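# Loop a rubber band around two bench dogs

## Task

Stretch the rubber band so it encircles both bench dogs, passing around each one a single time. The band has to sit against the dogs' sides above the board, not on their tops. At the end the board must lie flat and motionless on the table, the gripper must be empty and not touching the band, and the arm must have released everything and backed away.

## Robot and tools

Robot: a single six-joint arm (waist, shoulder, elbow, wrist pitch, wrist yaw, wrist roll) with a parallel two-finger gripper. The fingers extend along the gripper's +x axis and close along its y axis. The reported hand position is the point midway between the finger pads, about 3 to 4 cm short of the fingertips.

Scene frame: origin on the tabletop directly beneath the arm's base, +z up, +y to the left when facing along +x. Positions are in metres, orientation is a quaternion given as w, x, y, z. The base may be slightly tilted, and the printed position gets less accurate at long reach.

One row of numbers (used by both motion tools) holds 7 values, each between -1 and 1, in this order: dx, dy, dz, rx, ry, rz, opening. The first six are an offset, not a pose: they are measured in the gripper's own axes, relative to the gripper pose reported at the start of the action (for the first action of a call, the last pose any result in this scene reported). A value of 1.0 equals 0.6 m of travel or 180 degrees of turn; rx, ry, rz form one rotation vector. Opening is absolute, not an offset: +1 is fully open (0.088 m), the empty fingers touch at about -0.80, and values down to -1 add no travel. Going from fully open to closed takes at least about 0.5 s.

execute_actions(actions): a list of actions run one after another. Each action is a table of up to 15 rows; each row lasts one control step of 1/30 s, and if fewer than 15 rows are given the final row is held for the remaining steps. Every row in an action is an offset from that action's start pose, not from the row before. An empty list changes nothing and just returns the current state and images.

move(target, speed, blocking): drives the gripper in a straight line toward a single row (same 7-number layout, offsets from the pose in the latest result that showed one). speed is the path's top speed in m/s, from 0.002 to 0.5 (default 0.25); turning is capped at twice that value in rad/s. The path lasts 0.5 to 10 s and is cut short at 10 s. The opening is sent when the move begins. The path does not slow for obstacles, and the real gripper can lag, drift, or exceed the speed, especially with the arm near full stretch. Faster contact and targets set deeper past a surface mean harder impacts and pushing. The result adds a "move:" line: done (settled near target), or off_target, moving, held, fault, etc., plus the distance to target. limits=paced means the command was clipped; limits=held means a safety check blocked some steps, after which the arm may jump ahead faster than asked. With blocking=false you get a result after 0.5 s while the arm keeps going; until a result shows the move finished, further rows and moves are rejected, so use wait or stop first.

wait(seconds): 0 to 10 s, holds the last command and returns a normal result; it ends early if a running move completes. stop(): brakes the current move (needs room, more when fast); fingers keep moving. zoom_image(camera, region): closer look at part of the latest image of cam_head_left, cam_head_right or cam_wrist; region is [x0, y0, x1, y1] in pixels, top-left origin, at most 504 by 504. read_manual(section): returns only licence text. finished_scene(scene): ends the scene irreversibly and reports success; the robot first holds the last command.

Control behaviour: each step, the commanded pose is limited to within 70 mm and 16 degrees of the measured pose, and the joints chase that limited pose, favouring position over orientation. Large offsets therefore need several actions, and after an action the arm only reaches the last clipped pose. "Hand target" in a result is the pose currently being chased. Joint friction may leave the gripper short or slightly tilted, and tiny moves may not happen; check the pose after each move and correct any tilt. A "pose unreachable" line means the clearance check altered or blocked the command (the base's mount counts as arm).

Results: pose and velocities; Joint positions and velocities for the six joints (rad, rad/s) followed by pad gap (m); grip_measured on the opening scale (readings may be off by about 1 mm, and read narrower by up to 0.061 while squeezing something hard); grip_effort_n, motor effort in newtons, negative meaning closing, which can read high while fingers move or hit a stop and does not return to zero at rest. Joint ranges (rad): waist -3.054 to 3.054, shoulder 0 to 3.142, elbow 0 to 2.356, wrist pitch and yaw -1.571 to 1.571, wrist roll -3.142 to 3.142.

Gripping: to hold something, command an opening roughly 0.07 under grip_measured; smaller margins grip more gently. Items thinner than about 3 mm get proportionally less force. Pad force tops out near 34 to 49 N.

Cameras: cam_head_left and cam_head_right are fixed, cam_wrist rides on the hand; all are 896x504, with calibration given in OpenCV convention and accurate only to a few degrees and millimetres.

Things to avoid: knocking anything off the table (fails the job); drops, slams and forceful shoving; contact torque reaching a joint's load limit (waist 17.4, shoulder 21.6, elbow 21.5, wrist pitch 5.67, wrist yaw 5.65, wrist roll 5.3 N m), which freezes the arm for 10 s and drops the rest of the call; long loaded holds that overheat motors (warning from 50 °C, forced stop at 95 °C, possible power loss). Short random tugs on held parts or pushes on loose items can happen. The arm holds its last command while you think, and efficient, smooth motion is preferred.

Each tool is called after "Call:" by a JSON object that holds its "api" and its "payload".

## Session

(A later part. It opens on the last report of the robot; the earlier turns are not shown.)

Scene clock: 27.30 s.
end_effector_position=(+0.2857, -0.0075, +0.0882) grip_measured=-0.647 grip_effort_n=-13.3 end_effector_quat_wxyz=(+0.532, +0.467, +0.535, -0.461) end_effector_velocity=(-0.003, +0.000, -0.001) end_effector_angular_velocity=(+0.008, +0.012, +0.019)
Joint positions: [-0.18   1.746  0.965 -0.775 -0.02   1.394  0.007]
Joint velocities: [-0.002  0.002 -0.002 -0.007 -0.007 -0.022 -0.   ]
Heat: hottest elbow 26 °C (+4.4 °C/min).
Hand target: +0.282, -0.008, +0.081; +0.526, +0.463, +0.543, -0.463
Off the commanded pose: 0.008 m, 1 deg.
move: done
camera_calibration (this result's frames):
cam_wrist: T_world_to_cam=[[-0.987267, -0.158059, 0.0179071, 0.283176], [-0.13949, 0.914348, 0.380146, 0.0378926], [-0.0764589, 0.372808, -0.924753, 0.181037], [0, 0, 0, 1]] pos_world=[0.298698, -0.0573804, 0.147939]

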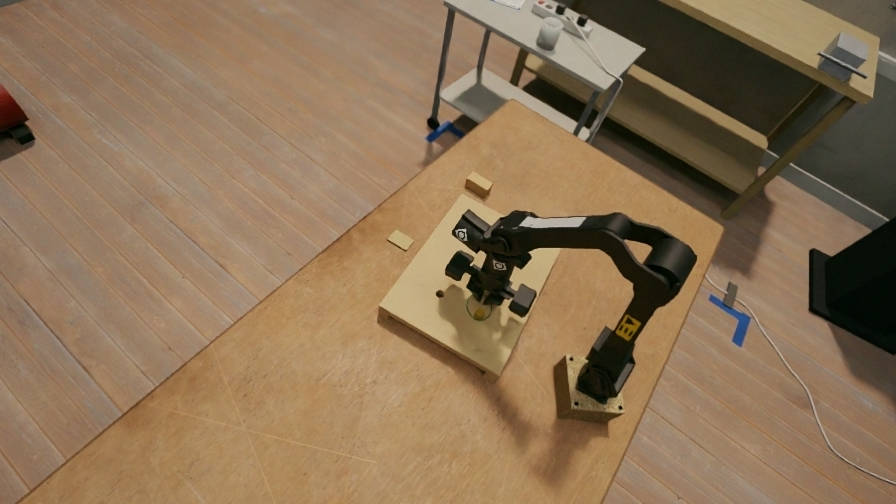

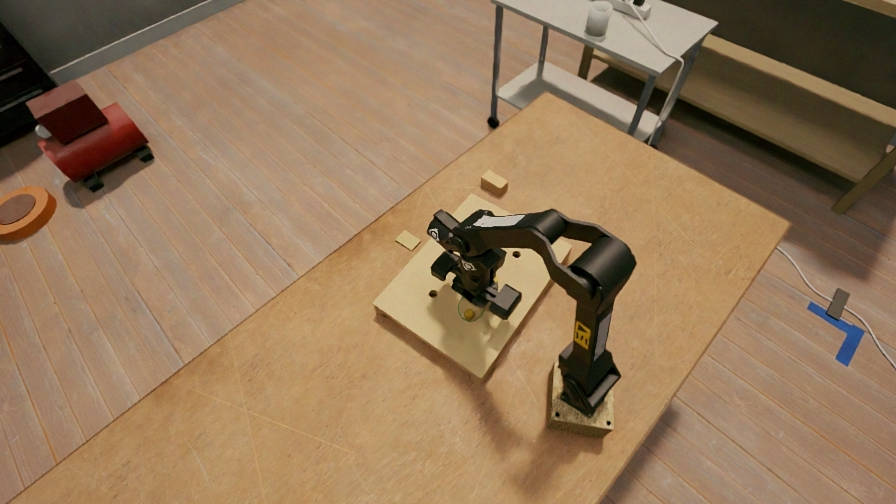

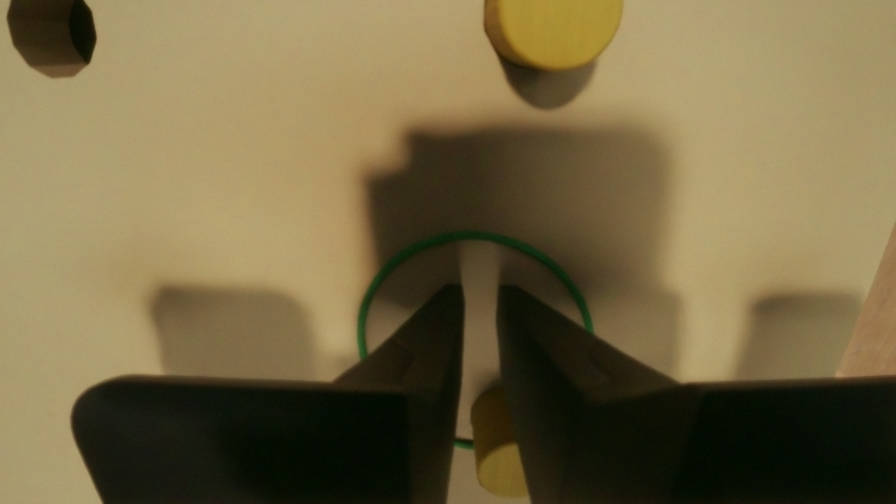

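Call:
{"api": "move", "payload": {"target": [0.01,-0.022,0.045,0,0,0,-0.2], "speed": 0.03}}

Scene clock: 28.67 s.
end_effector_position=(+0.2799, -0.0319, +0.0881) grip_measured=-0.202 grip_effort_n=16.0 end_effector_quat_wxyz=(+0.533, +0.472, +0.535, -0.455) end_effector_velocity=(-0.000, -0.001, +0.000) end_effector_angular_velocity=(+0.006, -0.009, +0.029)
Joint positions: [-0.274  1.726  0.939 -0.761 -0.033  1.299  0.029]
Joint velocities: [-0.007 -0.007 -0.007  0.007 -0.007 -0.037  0.   ]
Heat: hottest elbow 26 °C (+4.2 °C/min).
Hand target: +0.276, -0.036, +0.082; +0.532, +0.467, +0.535, -0.461
Off the commanded pose: 0.008 m, 1 deg.
move: done
camera_calibration (this result's frames):
cam_wrist: T_world_to_cam=[[-0.987128, -0.159853, 0.00504596, 0.274573], [-0.145412, 0.910193, 0.38782, 0.0602608], [-0.066587, 0.382094, -0.921721, 0.186772], [0, 0, 0, 1]] pos_world=[0.292238, -0.0823219, 0.147396]

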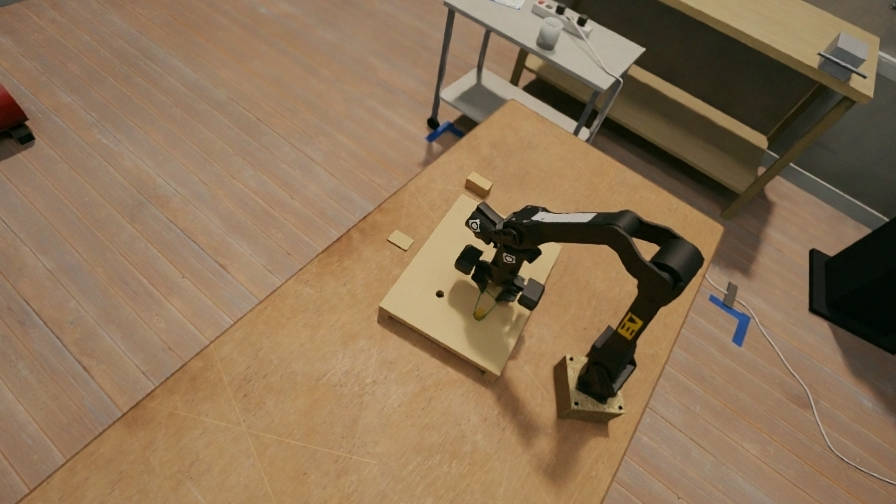

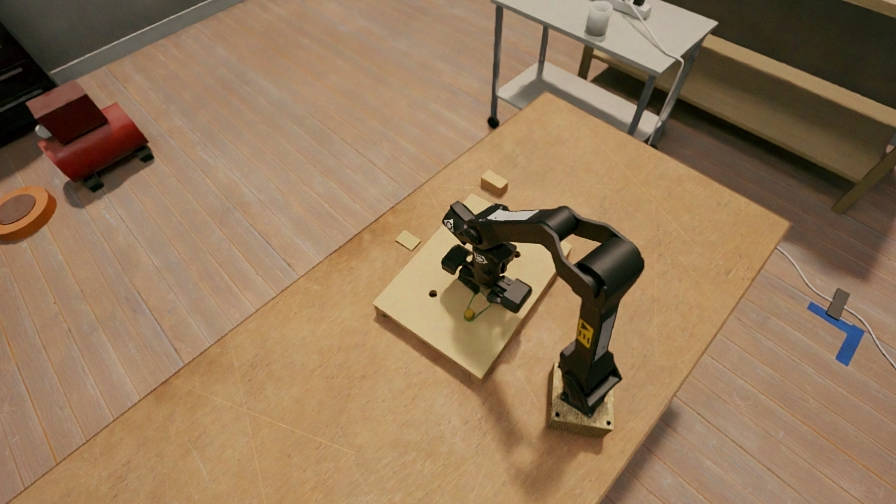

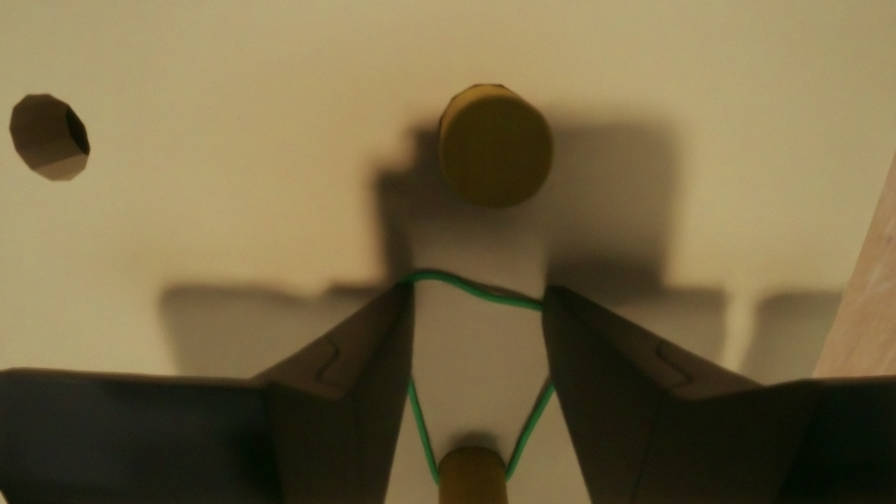

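Call:
{"api": "move", "payload": {"target": [-0.02,0,-0.02,0,0,0,-0.5], "speed": 0.05}}

Call:
{"api": "move", "payload": {"target": [-0.04,0,0,-0.5,0,0,-0.5], "speed": 0.5}}

Scene clock: 29.67 s.
end_effector_position=(+0.2757, -0.0211, +0.0960) grip_measured=-0.497 grip_effort_n=-15.1 end_effector_quat_wxyz=(+0.530, +0.469, +0.539, -0.456) end_effector_velocity=(-0.005, +0.005, -0.001) end_effector_angular_velocity=(+0.024, +0.025, +0.009)
Joint positions: [-0.237  1.7    0.946 -0.805 -0.032  1.332  0.015]
Joint velocities: [ 0.002  0.002 -0.002 -0.022 -0.022 -0.007  0.   ]
Heat: hottest elbow 26 °C (+4.0 °C/min).
Hand target: +0.278, -0.020, +0.100; +0.533, +0.472, +0.535, -0.455
Off the commanded pose: 0.005 m, 1 deg.
move: done
camera_calibration (this result's frames):
cam_wrist: T_world_to_cam=[[-0.986385, -0.163504, 0.0176259, 0.270605], [-0.143747, 0.909293, 0.390543, 0.0460218], [-0.0798826, 0.382692, -0.920416, 0.193256], [0, 0, 0, 1]] pos_world=[0.288974, -0.0715596, 0.155132]

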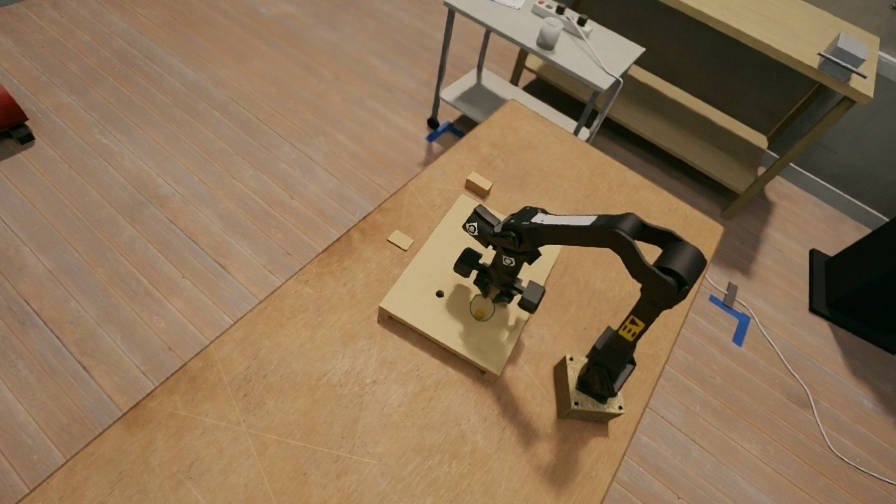

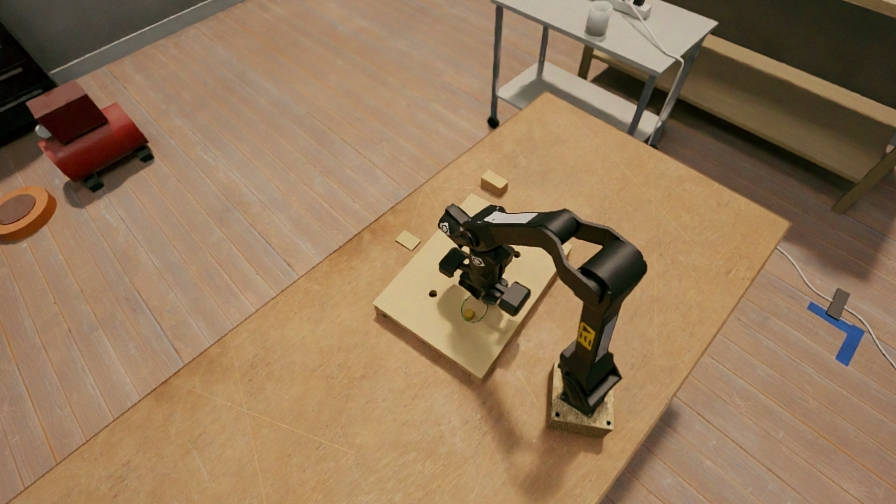

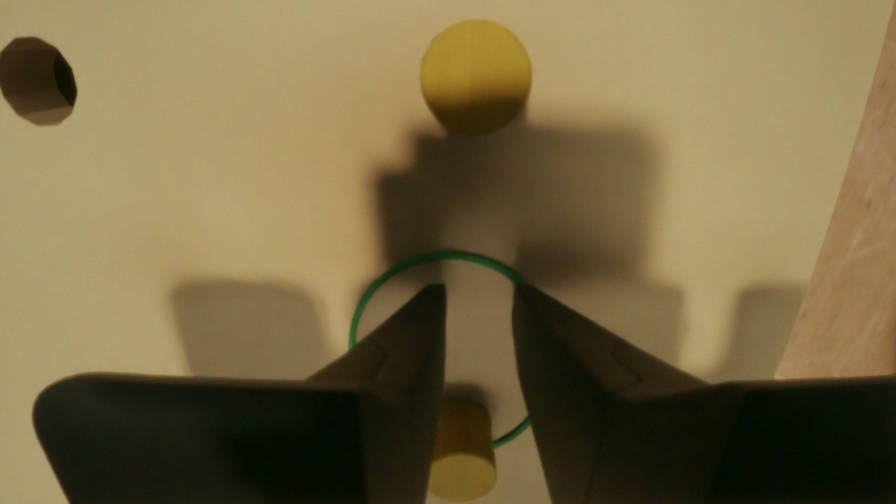

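Scene clock: 31.90 s.
end_effector_position=(+0.2737, -0.0211, +0.1158) grip_measured=-0.497 grip_effort_n=-14.2 end_effector_quat_wxyz=(+0.701, -0.041, +0.709, +0.056) end_effector_velocity=(-0.009, +0.001, +0.000) end_effector_angular_velocity=(+0.011, +0.035, +0.019)
Joint positions: [-0.237  1.666  0.996 -0.902 -0.029 -0.233  0.015]
Joint velocities: [-0.002 -0.002 -0.002 -0.037 -0.007 -0.022 -0.   ]
Heat: hottest elbow 26 °C (+3.8 °C/min).
Hand target: +0.276, -0.022, +0.120; +0.706, -0.044, +0.704, +0.059
Off the commanded pose: 0.005 m, 1 deg.
move: done
camera_calibration (this result's frames):
cam_wrist: T_world_to_cam=[[0.156676, -0.98765, 0.000916626, -0.0600299], [-0.913689, -0.144591, 0.379823, 0.227703], [-0.375, -0.0603468, -0.925059, 0.28322], [0, 0, 0, 1]] pos_world=[0.323663, -0.00927327, 0.175563]

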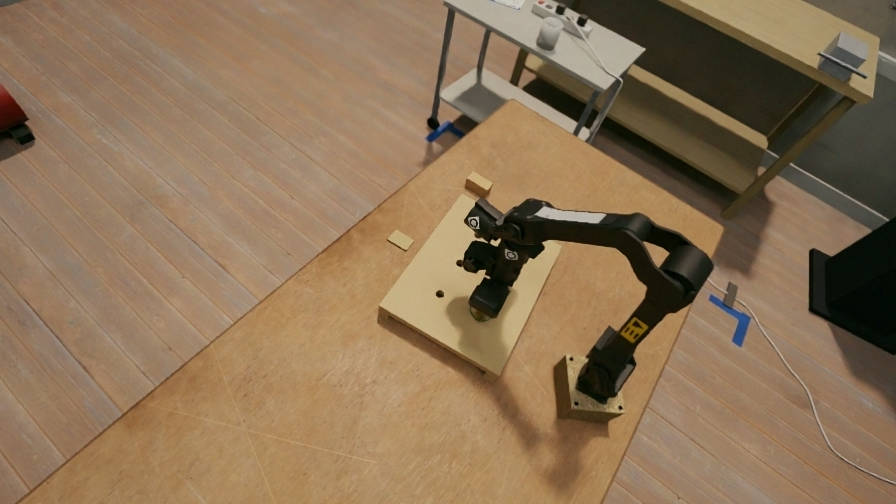

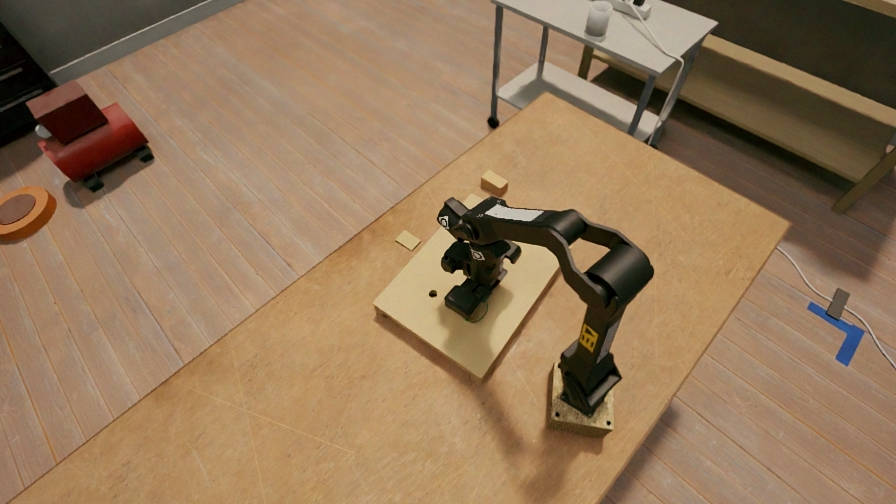

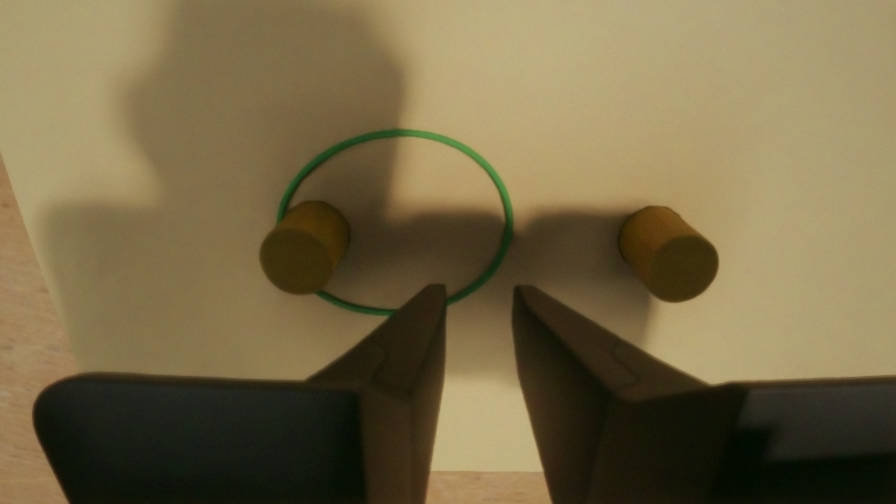

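Call:
{"api": "move", "payload": {"target": [0.058,-0.017,0.011,0,0,-0.007,-0.45], "speed": 0.04}}

Scene clock: 33.27 s.
end_effector_position=(+0.2843, -0.0283, +0.0882) grip_measured=-0.453 grip_effort_n=18.8 end_effector_quat_wxyz=(+0.709, -0.048, +0.702, +0.047) end_effector_velocity=(-0.003, -0.000, -0.001) end_effector_angular_velocity=(-0.006, +0.013, +0.024)
Joint positions: [-0.248  1.74   0.958 -0.765 -0.011 -0.241  0.017]
Joint velocities: [ 0.002  0.002 -0.002 -0.007  0.007 -0.022 -0.   ]
Heat: hottest elbow 26 °C (+3.6 °C/min).
Hand target: +0.281, -0.030, +0.081; +0.702, -0.049, +0.709, +0.048
Off the commanded pose: 0.008 m, 1 deg.
move: done
camera_calibration (this result's frames):
cam_wrist: T_world_to_cam=[[0.15365, -0.987817, 0.0246965, -0.0699921], [-0.922623, -0.134471, 0.361504, 0.251294], [-0.353778, -0.0783304, -0.932044, 0.255347], [0, 0, 0, 1]] pos_world=[0.33294, -0.0153462, 0.148879]

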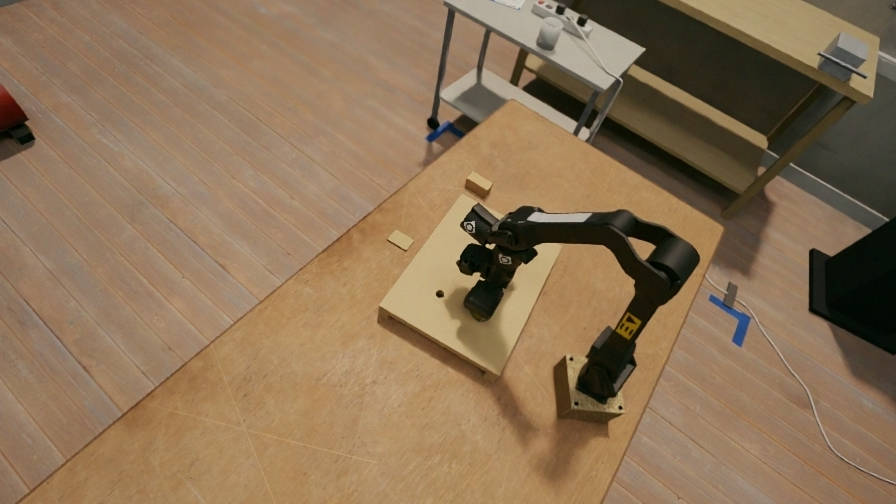

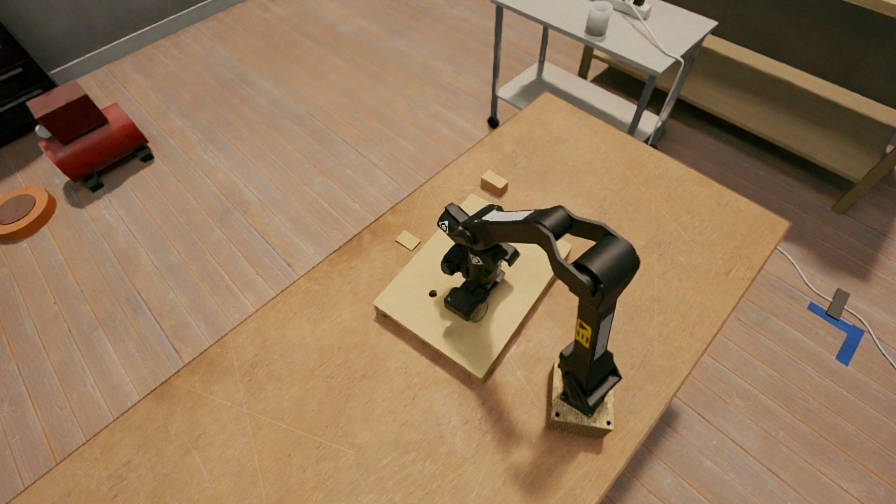

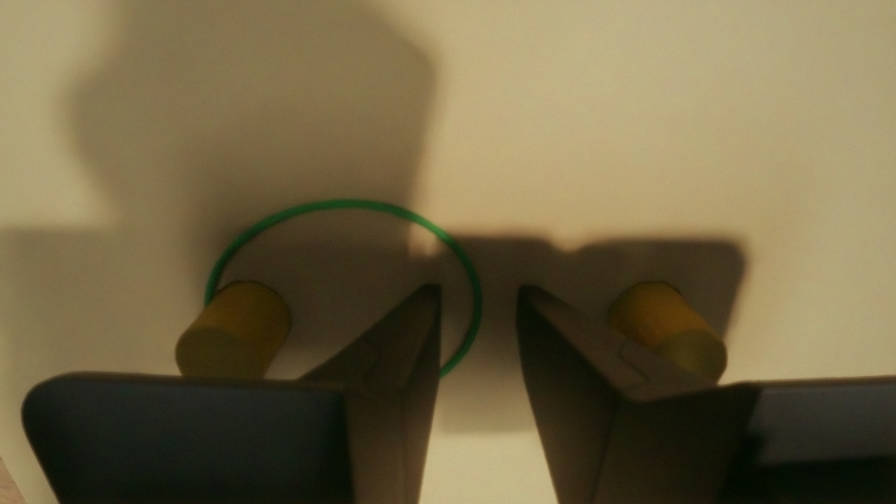

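Call:
{"api": "execute_actions", "payload": {"actions": [[[0.006,0,0,0,0,0,-0.65]],[[0.006,0,0,0,0,0,-1]]]}}

Call:
{"api": "move", "payload": {"target": [-0.062,-0.015,-0.008,0,0,0,-1], "speed": 0.05}}

Call:
{"api": "move", "payload": {"target": [0,-0.105,0,0,0,0,-1], "speed": 0.04}}

Scene clock: 34.40 s.
end_effector_position=(+0.2873, -0.0286, +0.0882) grip_measured=-0.816 grip_effort_n=-83.5 end_effector_quat_wxyz=(+0.714, -0.049, +0.697, +0.047) end_effector_velocity=(-0.003, +0.004, +0.002) end_effector_angular_velocity=(+0.023, +0.010, +0.010)
Joint positions: [-0.248  1.74   0.958 -0.752 -0.011 -0.241  0.   ]
Joint velocities: [ 0.002 -0.007  0.002 -0.022 -0.022 -0.007  0.   ]
Heat: hottest shoulder 26 °C (+3.5 °C/min).
Hand target: +0.286, -0.029, +0.085; +0.712, -0.049, +0.699, +0.047
Off the commanded pose: 0.004 m, 0 deg.
camera_calibration (this result's frames):
cam_wrist: T_world_to_cam=[[0.153427, -0.987757, 0.028221, -0.0710075], [-0.927456, -0.134088, 0.349065, 0.256479], [-0.341007, -0.0797297, -0.936673, 0.253124], [0, 0, 0, 1]] pos_world=[0.335085, -0.015566, 0.149571]

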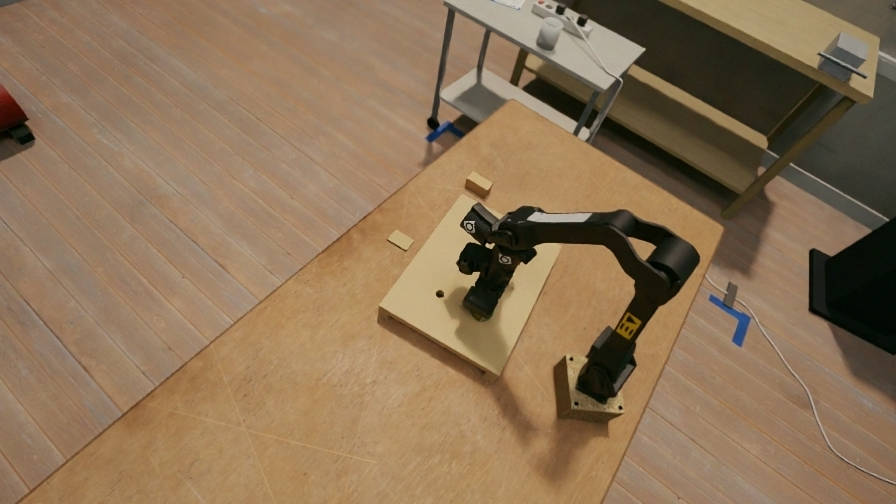

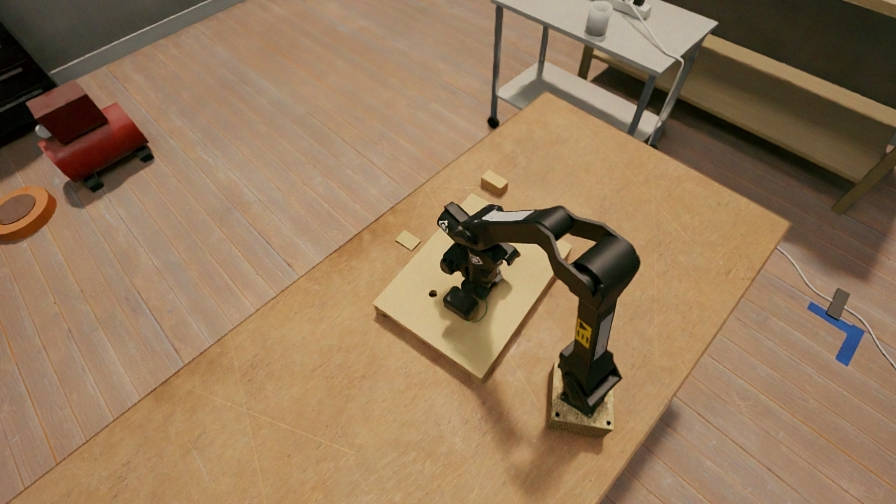

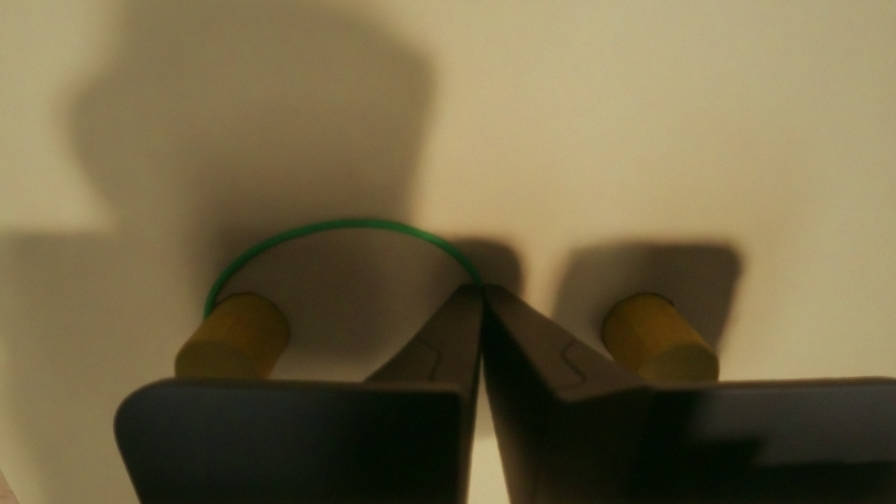

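Scene clock: 35.53 s.
end_effector_position=(+0.2811, -0.0371, +0.1207) grip_measured=-0.816 grip_effort_n=-83.5 end_effector_quat_wxyz=(+0.709, -0.047, +0.702, +0.046) end_effector_velocity=(-0.004, -0.000, +0.001) end_effector_angular_velocity=(+0.009, +0.016, -0.000)
Joint positions: [-0.281  1.672  1.023 -0.899 -0.011 -0.27   0.   ]
Joint velocities: [-0.007 -0.002  0.002 -0.022 -0.007 -0.007  0.   ]
Heat: hottest shoulder 26 °C (+3.4 °C/min).
Hand target: +0.283, -0.038, +0.125; +0.714, -0.049, +0.697, +0.047
Off the commanded pose: 0.005 m, 1 deg.
move: done
camera_calibration (this result's frames):
cam_wrist: T_world_to_cam=[[0.149881, -0.988378, 0.0253704, -0.0780147], [-0.92309, -0.130697, 0.361695, 0.235687], [-0.354176, -0.0776305, -0.931951, 0.283926], [0, 0, 0, 1]] pos_world=[0.329814, -0.0242632, 0.181338]

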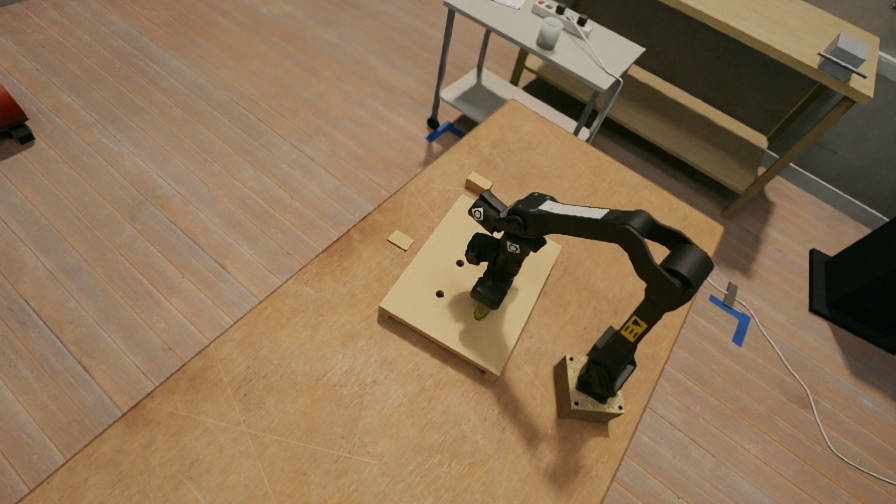

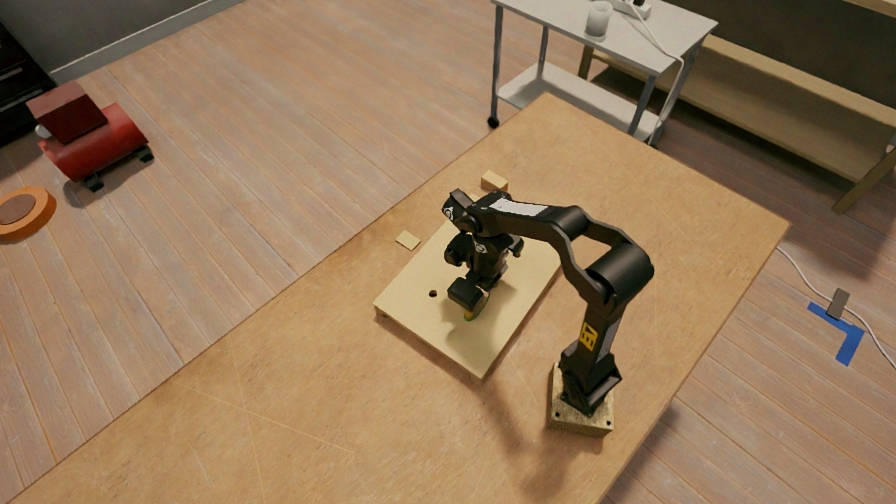

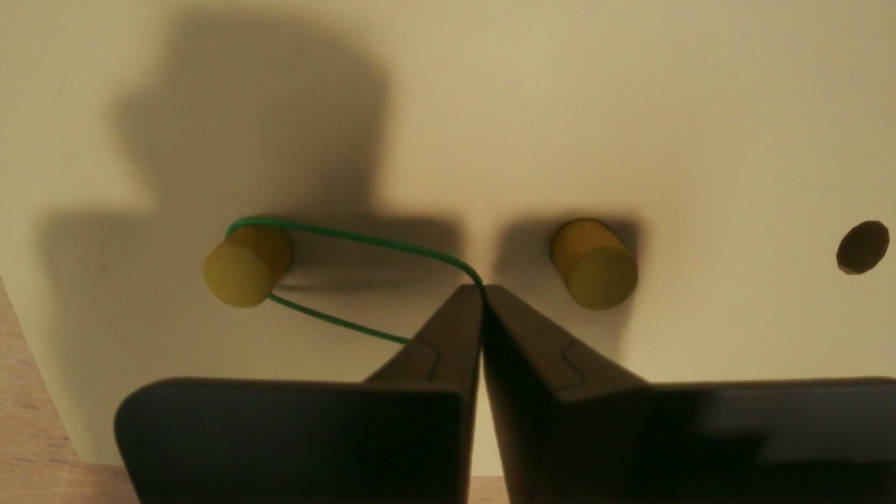

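Scene clock: 37.40 s.
end_effector_position=(+0.2881, -0.0934, +0.1215) grip_measured=-0.816 grip_effort_n=-83.5 end_effector_quat_wxyz=(+0.710, -0.045, +0.701, +0.051) end_effector_velocity=(-0.001, -0.000, -0.000) end_effector_angular_velocity=(+0.023, -0.000, +0.010)
Joint positions: [-0.471  1.744  1.108 -0.916 -0.026 -0.463  0.   ]
Joint velocities: [-0.012  0.002  0.002 -0.007 -0.022 -0.022  0.   ]
Heat: hottest shoulder 26 °C (+3.2 °C/min).
Hand target: +0.290, -0.099, +0.121; +0.709, -0.047, +0.702, +0.046
Off the commanded pose: 0.006 m, 1 deg.
move: done
camera_calibration (this result's frames):
cam_wrist: T_world_to_cam=[[0.153341, -0.988054, 0.0153251, -0.134495], [-0.923544, -0.137779, 0.357887, 0.2344], [-0.3515, -0.0690323, -0.933639, 0.283048], [0, 0, 0, 1]] pos_world=[0.336594, -0.081054, 0.182437]

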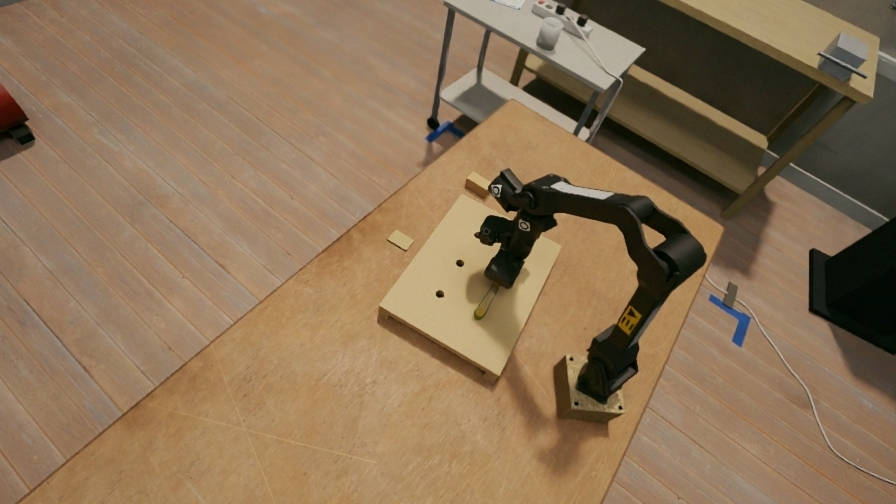

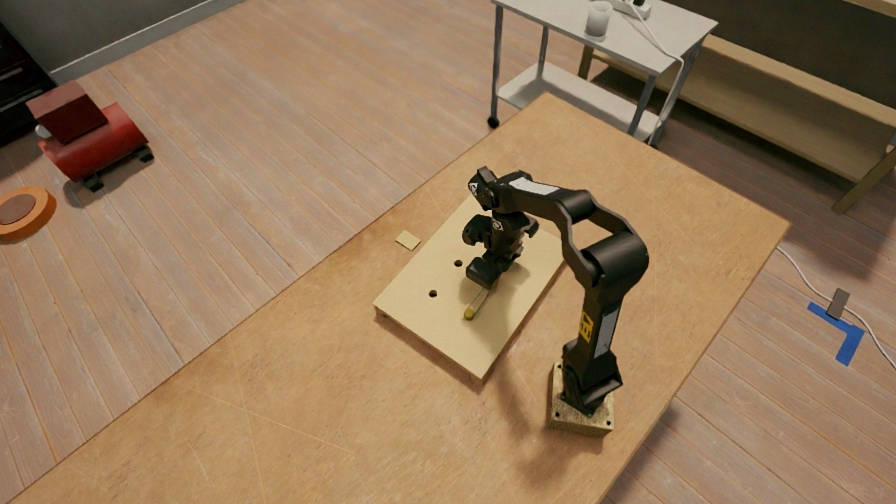

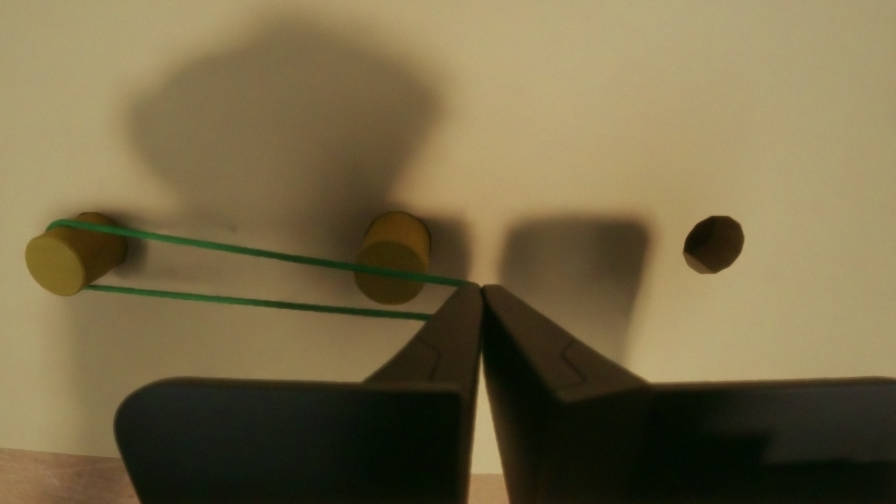

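Call:
{"api": "move", "payload": {"target": [0.0,-0.016,-0.012,0,0,0,-1], "speed": 0.03}}

Call:
{"api": "move", "payload": {"target": [0.035,-0.01,-0.005,0,0,0,-1], "speed": 0.03}}

Scene clock: 38.23 s.
end_effector_position=(+0.2847, -0.0989, +0.1204) grip_measured=-0.816 grip_effort_n=-83.5 end_effector_quat_wxyz=(+0.710, -0.042, +0.700, +0.057) end_effector_velocity=(-0.007, +0.001, +0.000) end_effector_angular_velocity=(+0.014, +0.018, +0.014)
Joint positions: [-0.498  1.745  1.104 -0.916 -0.038 -0.494  0.   ]
Joint velocities: [-0.007 -0.007 -0.007 -0.022 -0.007 -0.022  0.   ]
Heat: hottest shoulder 26 °C (+3.1 °C/min).
Hand target: +0.282, -0.104, +0.121; +0.710, -0.045, +0.701, +0.051
Off the commanded pose: 0.006 m, 1 deg.
move: done
camera_calibration (this result's frames):
cam_wrist: T_world_to_cam=[[0.157502, -0.987514, 0.00291324, -0.139065], [-0.922872, -0.146141, 0.3563, 0.230062], [-0.351426, -0.0588065, -0.934367, 0.28157], [0, 0, 0, 1]] pos_world=[0.333172, -0.0871495, 0.181524]

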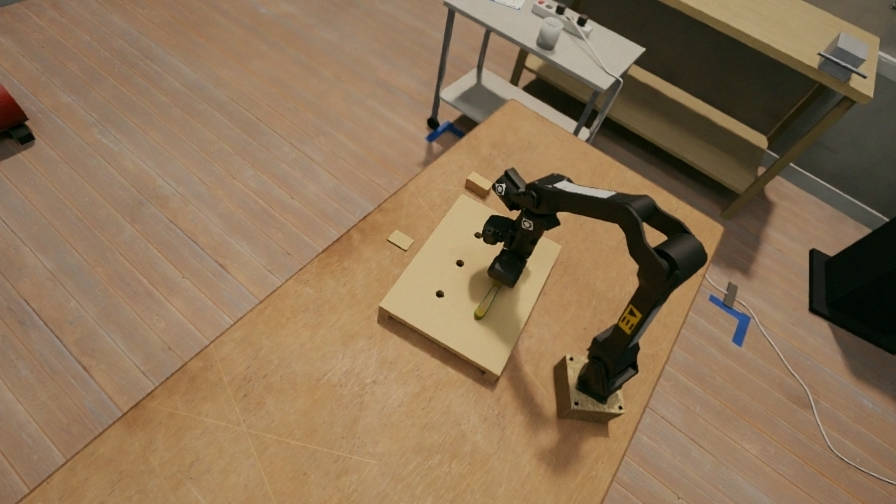

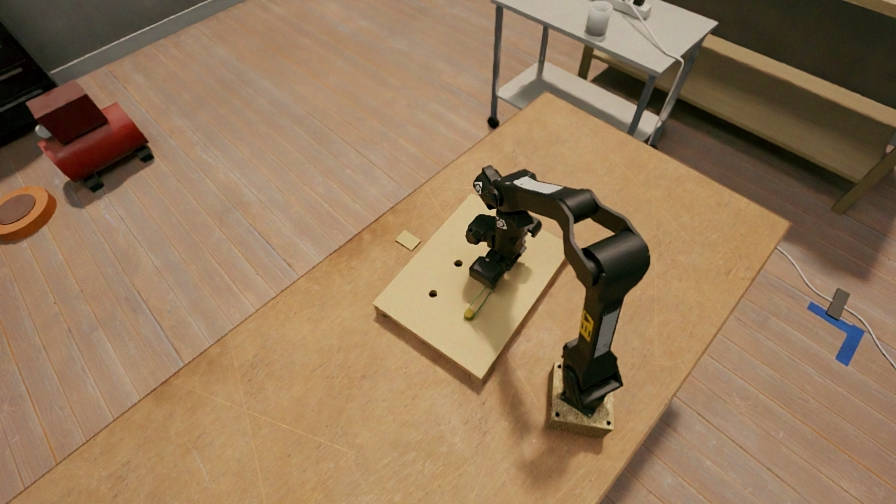

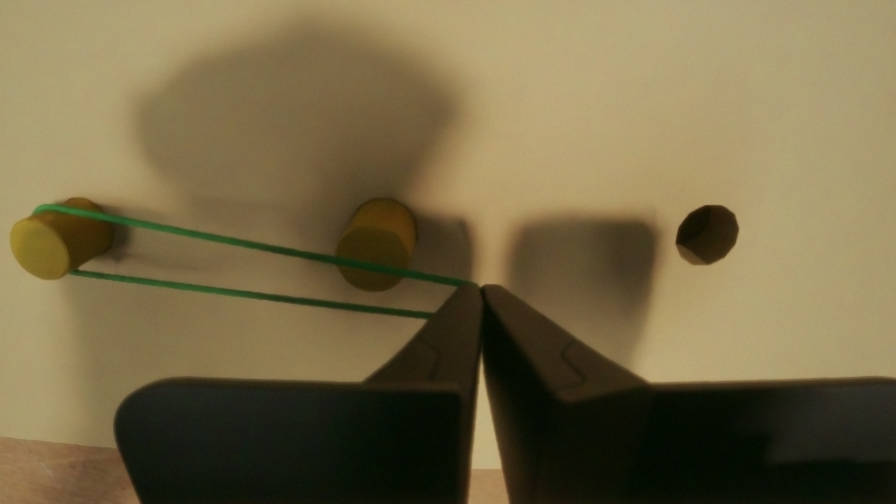

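Scene clock: 39.27 s.
end_effector_position=(+0.2856, -0.0994, +0.1049) grip_measured=-0.816 grip_effort_n=-83.5 end_effector_quat_wxyz=(+0.715, -0.041, +0.695, +0.062) end_effector_velocity=(-0.003, -0.002, -0.002) end_effector_angular_velocity=(-0.007, +0.004, +0.014)
Joint positions: [-0.505  1.767  1.062 -0.843 -0.052 -0.507  0.   ]
Joint velocities: [-0.007 -0.002 -0.012  0.007  0.007 -0.022  0.   ]
Heat: hottest shoulder 26 °C (+3.1 °C/min).
Hand target: +0.283, -0.105, +0.099; +0.710, -0.042, +0.700, +0.057
Off the commanded pose: 0.008 m, 1 deg.
move: done
camera_calibration (this result's frames):
cam_wrist: T_world_to_cam=[[0.163409, -0.986548, -0.00452954, -0.140398], [-0.927003, -0.155114, 0.341476, 0.238198], [-0.337585, -0.0516015, -0.93988, 0.264684], [0, 0, 0, 1]] pos_world=[0.333106, -0.0879032, 0.166796]

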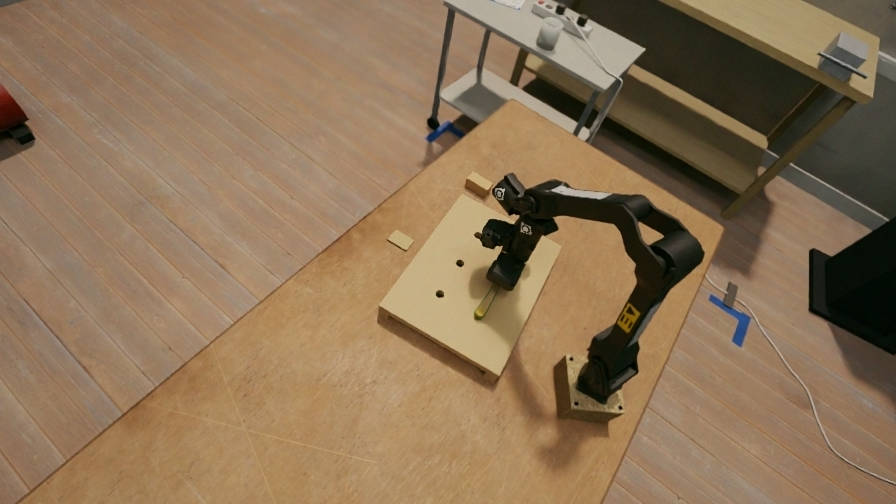

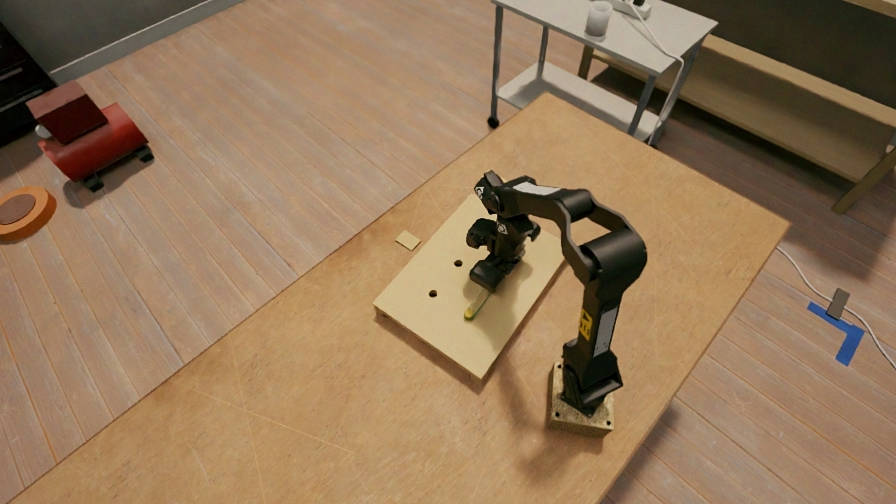

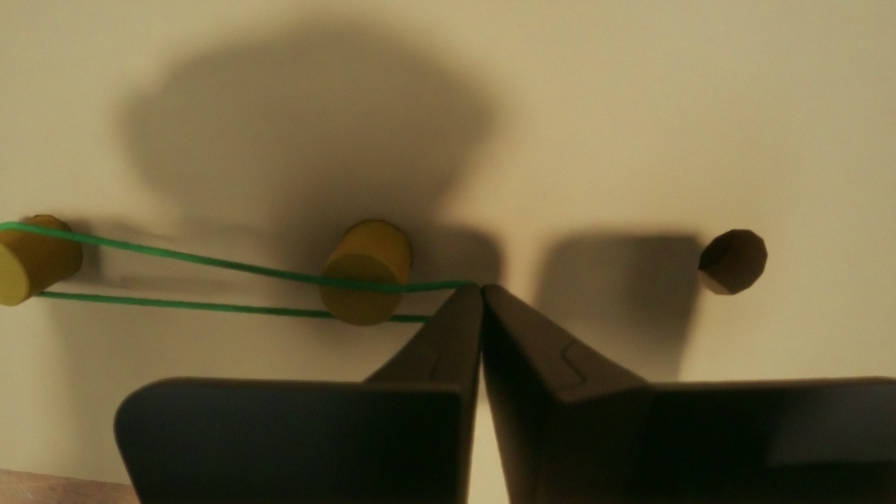

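As planned. Now sweep sideways (+z).

Call:
{"api": "move", "payload": {"target": [0.008,-0.008,0.045,0,0,-0.006,-1], "speed": 0.03}}

Scene clock: 40.53 s.
end_effector_position=(+0.3076, -0.0949, +0.1006) grip_measured=-0.816 grip_effort_n=-83.5 end_effector_quat_wxyz=(+0.713, -0.045, +0.696, +0.065) end_effector_velocity=(+0.000, +0.000, -0.001) end_effector_angular_velocity=(+0.009, +0.004, +0.005)
Joint positions: [-0.465  1.844  1.142 -0.849 -0.048 -0.477  0.   ]
Joint velocities: [-0.002  0.007  0.007 -0.007 -0.007 -0.007  0.   ]
Heat: hottest shoulder 26 °C (+3.0 °C/min).
Hand target: +0.313, -0.100, +0.101; +0.716, -0.047, +0.694, +0.055
Off the commanded pose: 0.008 m, 1 deg.
move: done
camera_calibration (this result's frames):
cam_wrist: T_world_to_cam=[[0.173099, -0.984899, -0.00309977, -0.142546], [-0.923725, -0.163438, 0.346439, 0.258479], [-0.341714, -0.057105, -0.938067, 0.268869], [0, 0, 0, 1]] pos_world=[0.355315, -0.0827947, 0.162228]

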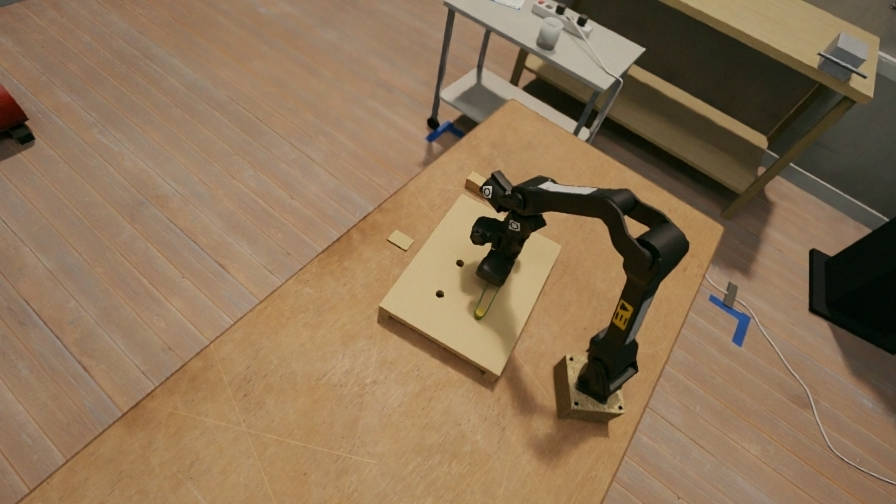

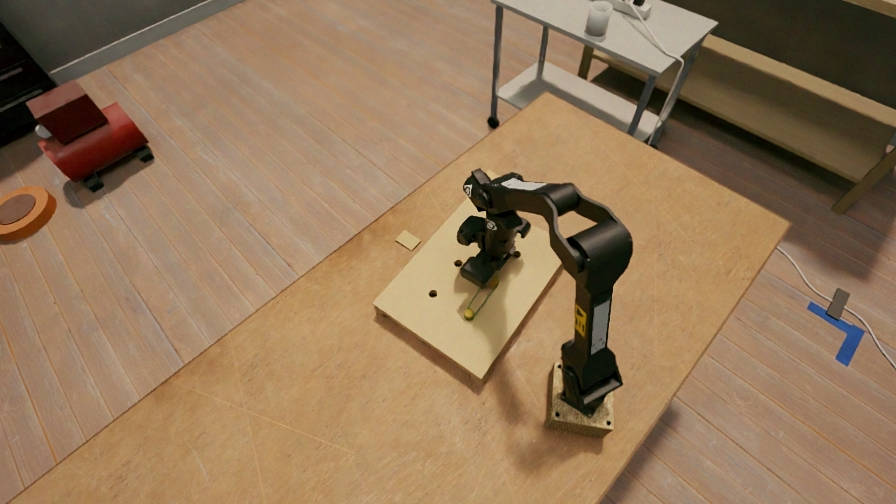

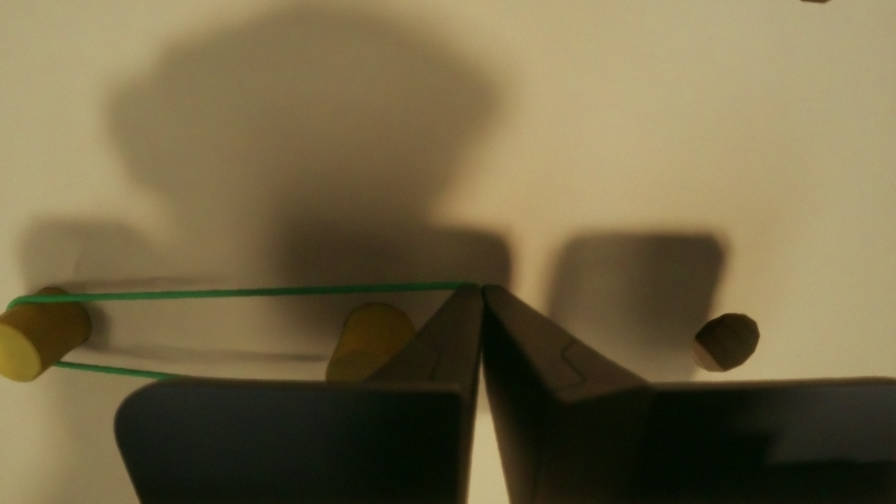

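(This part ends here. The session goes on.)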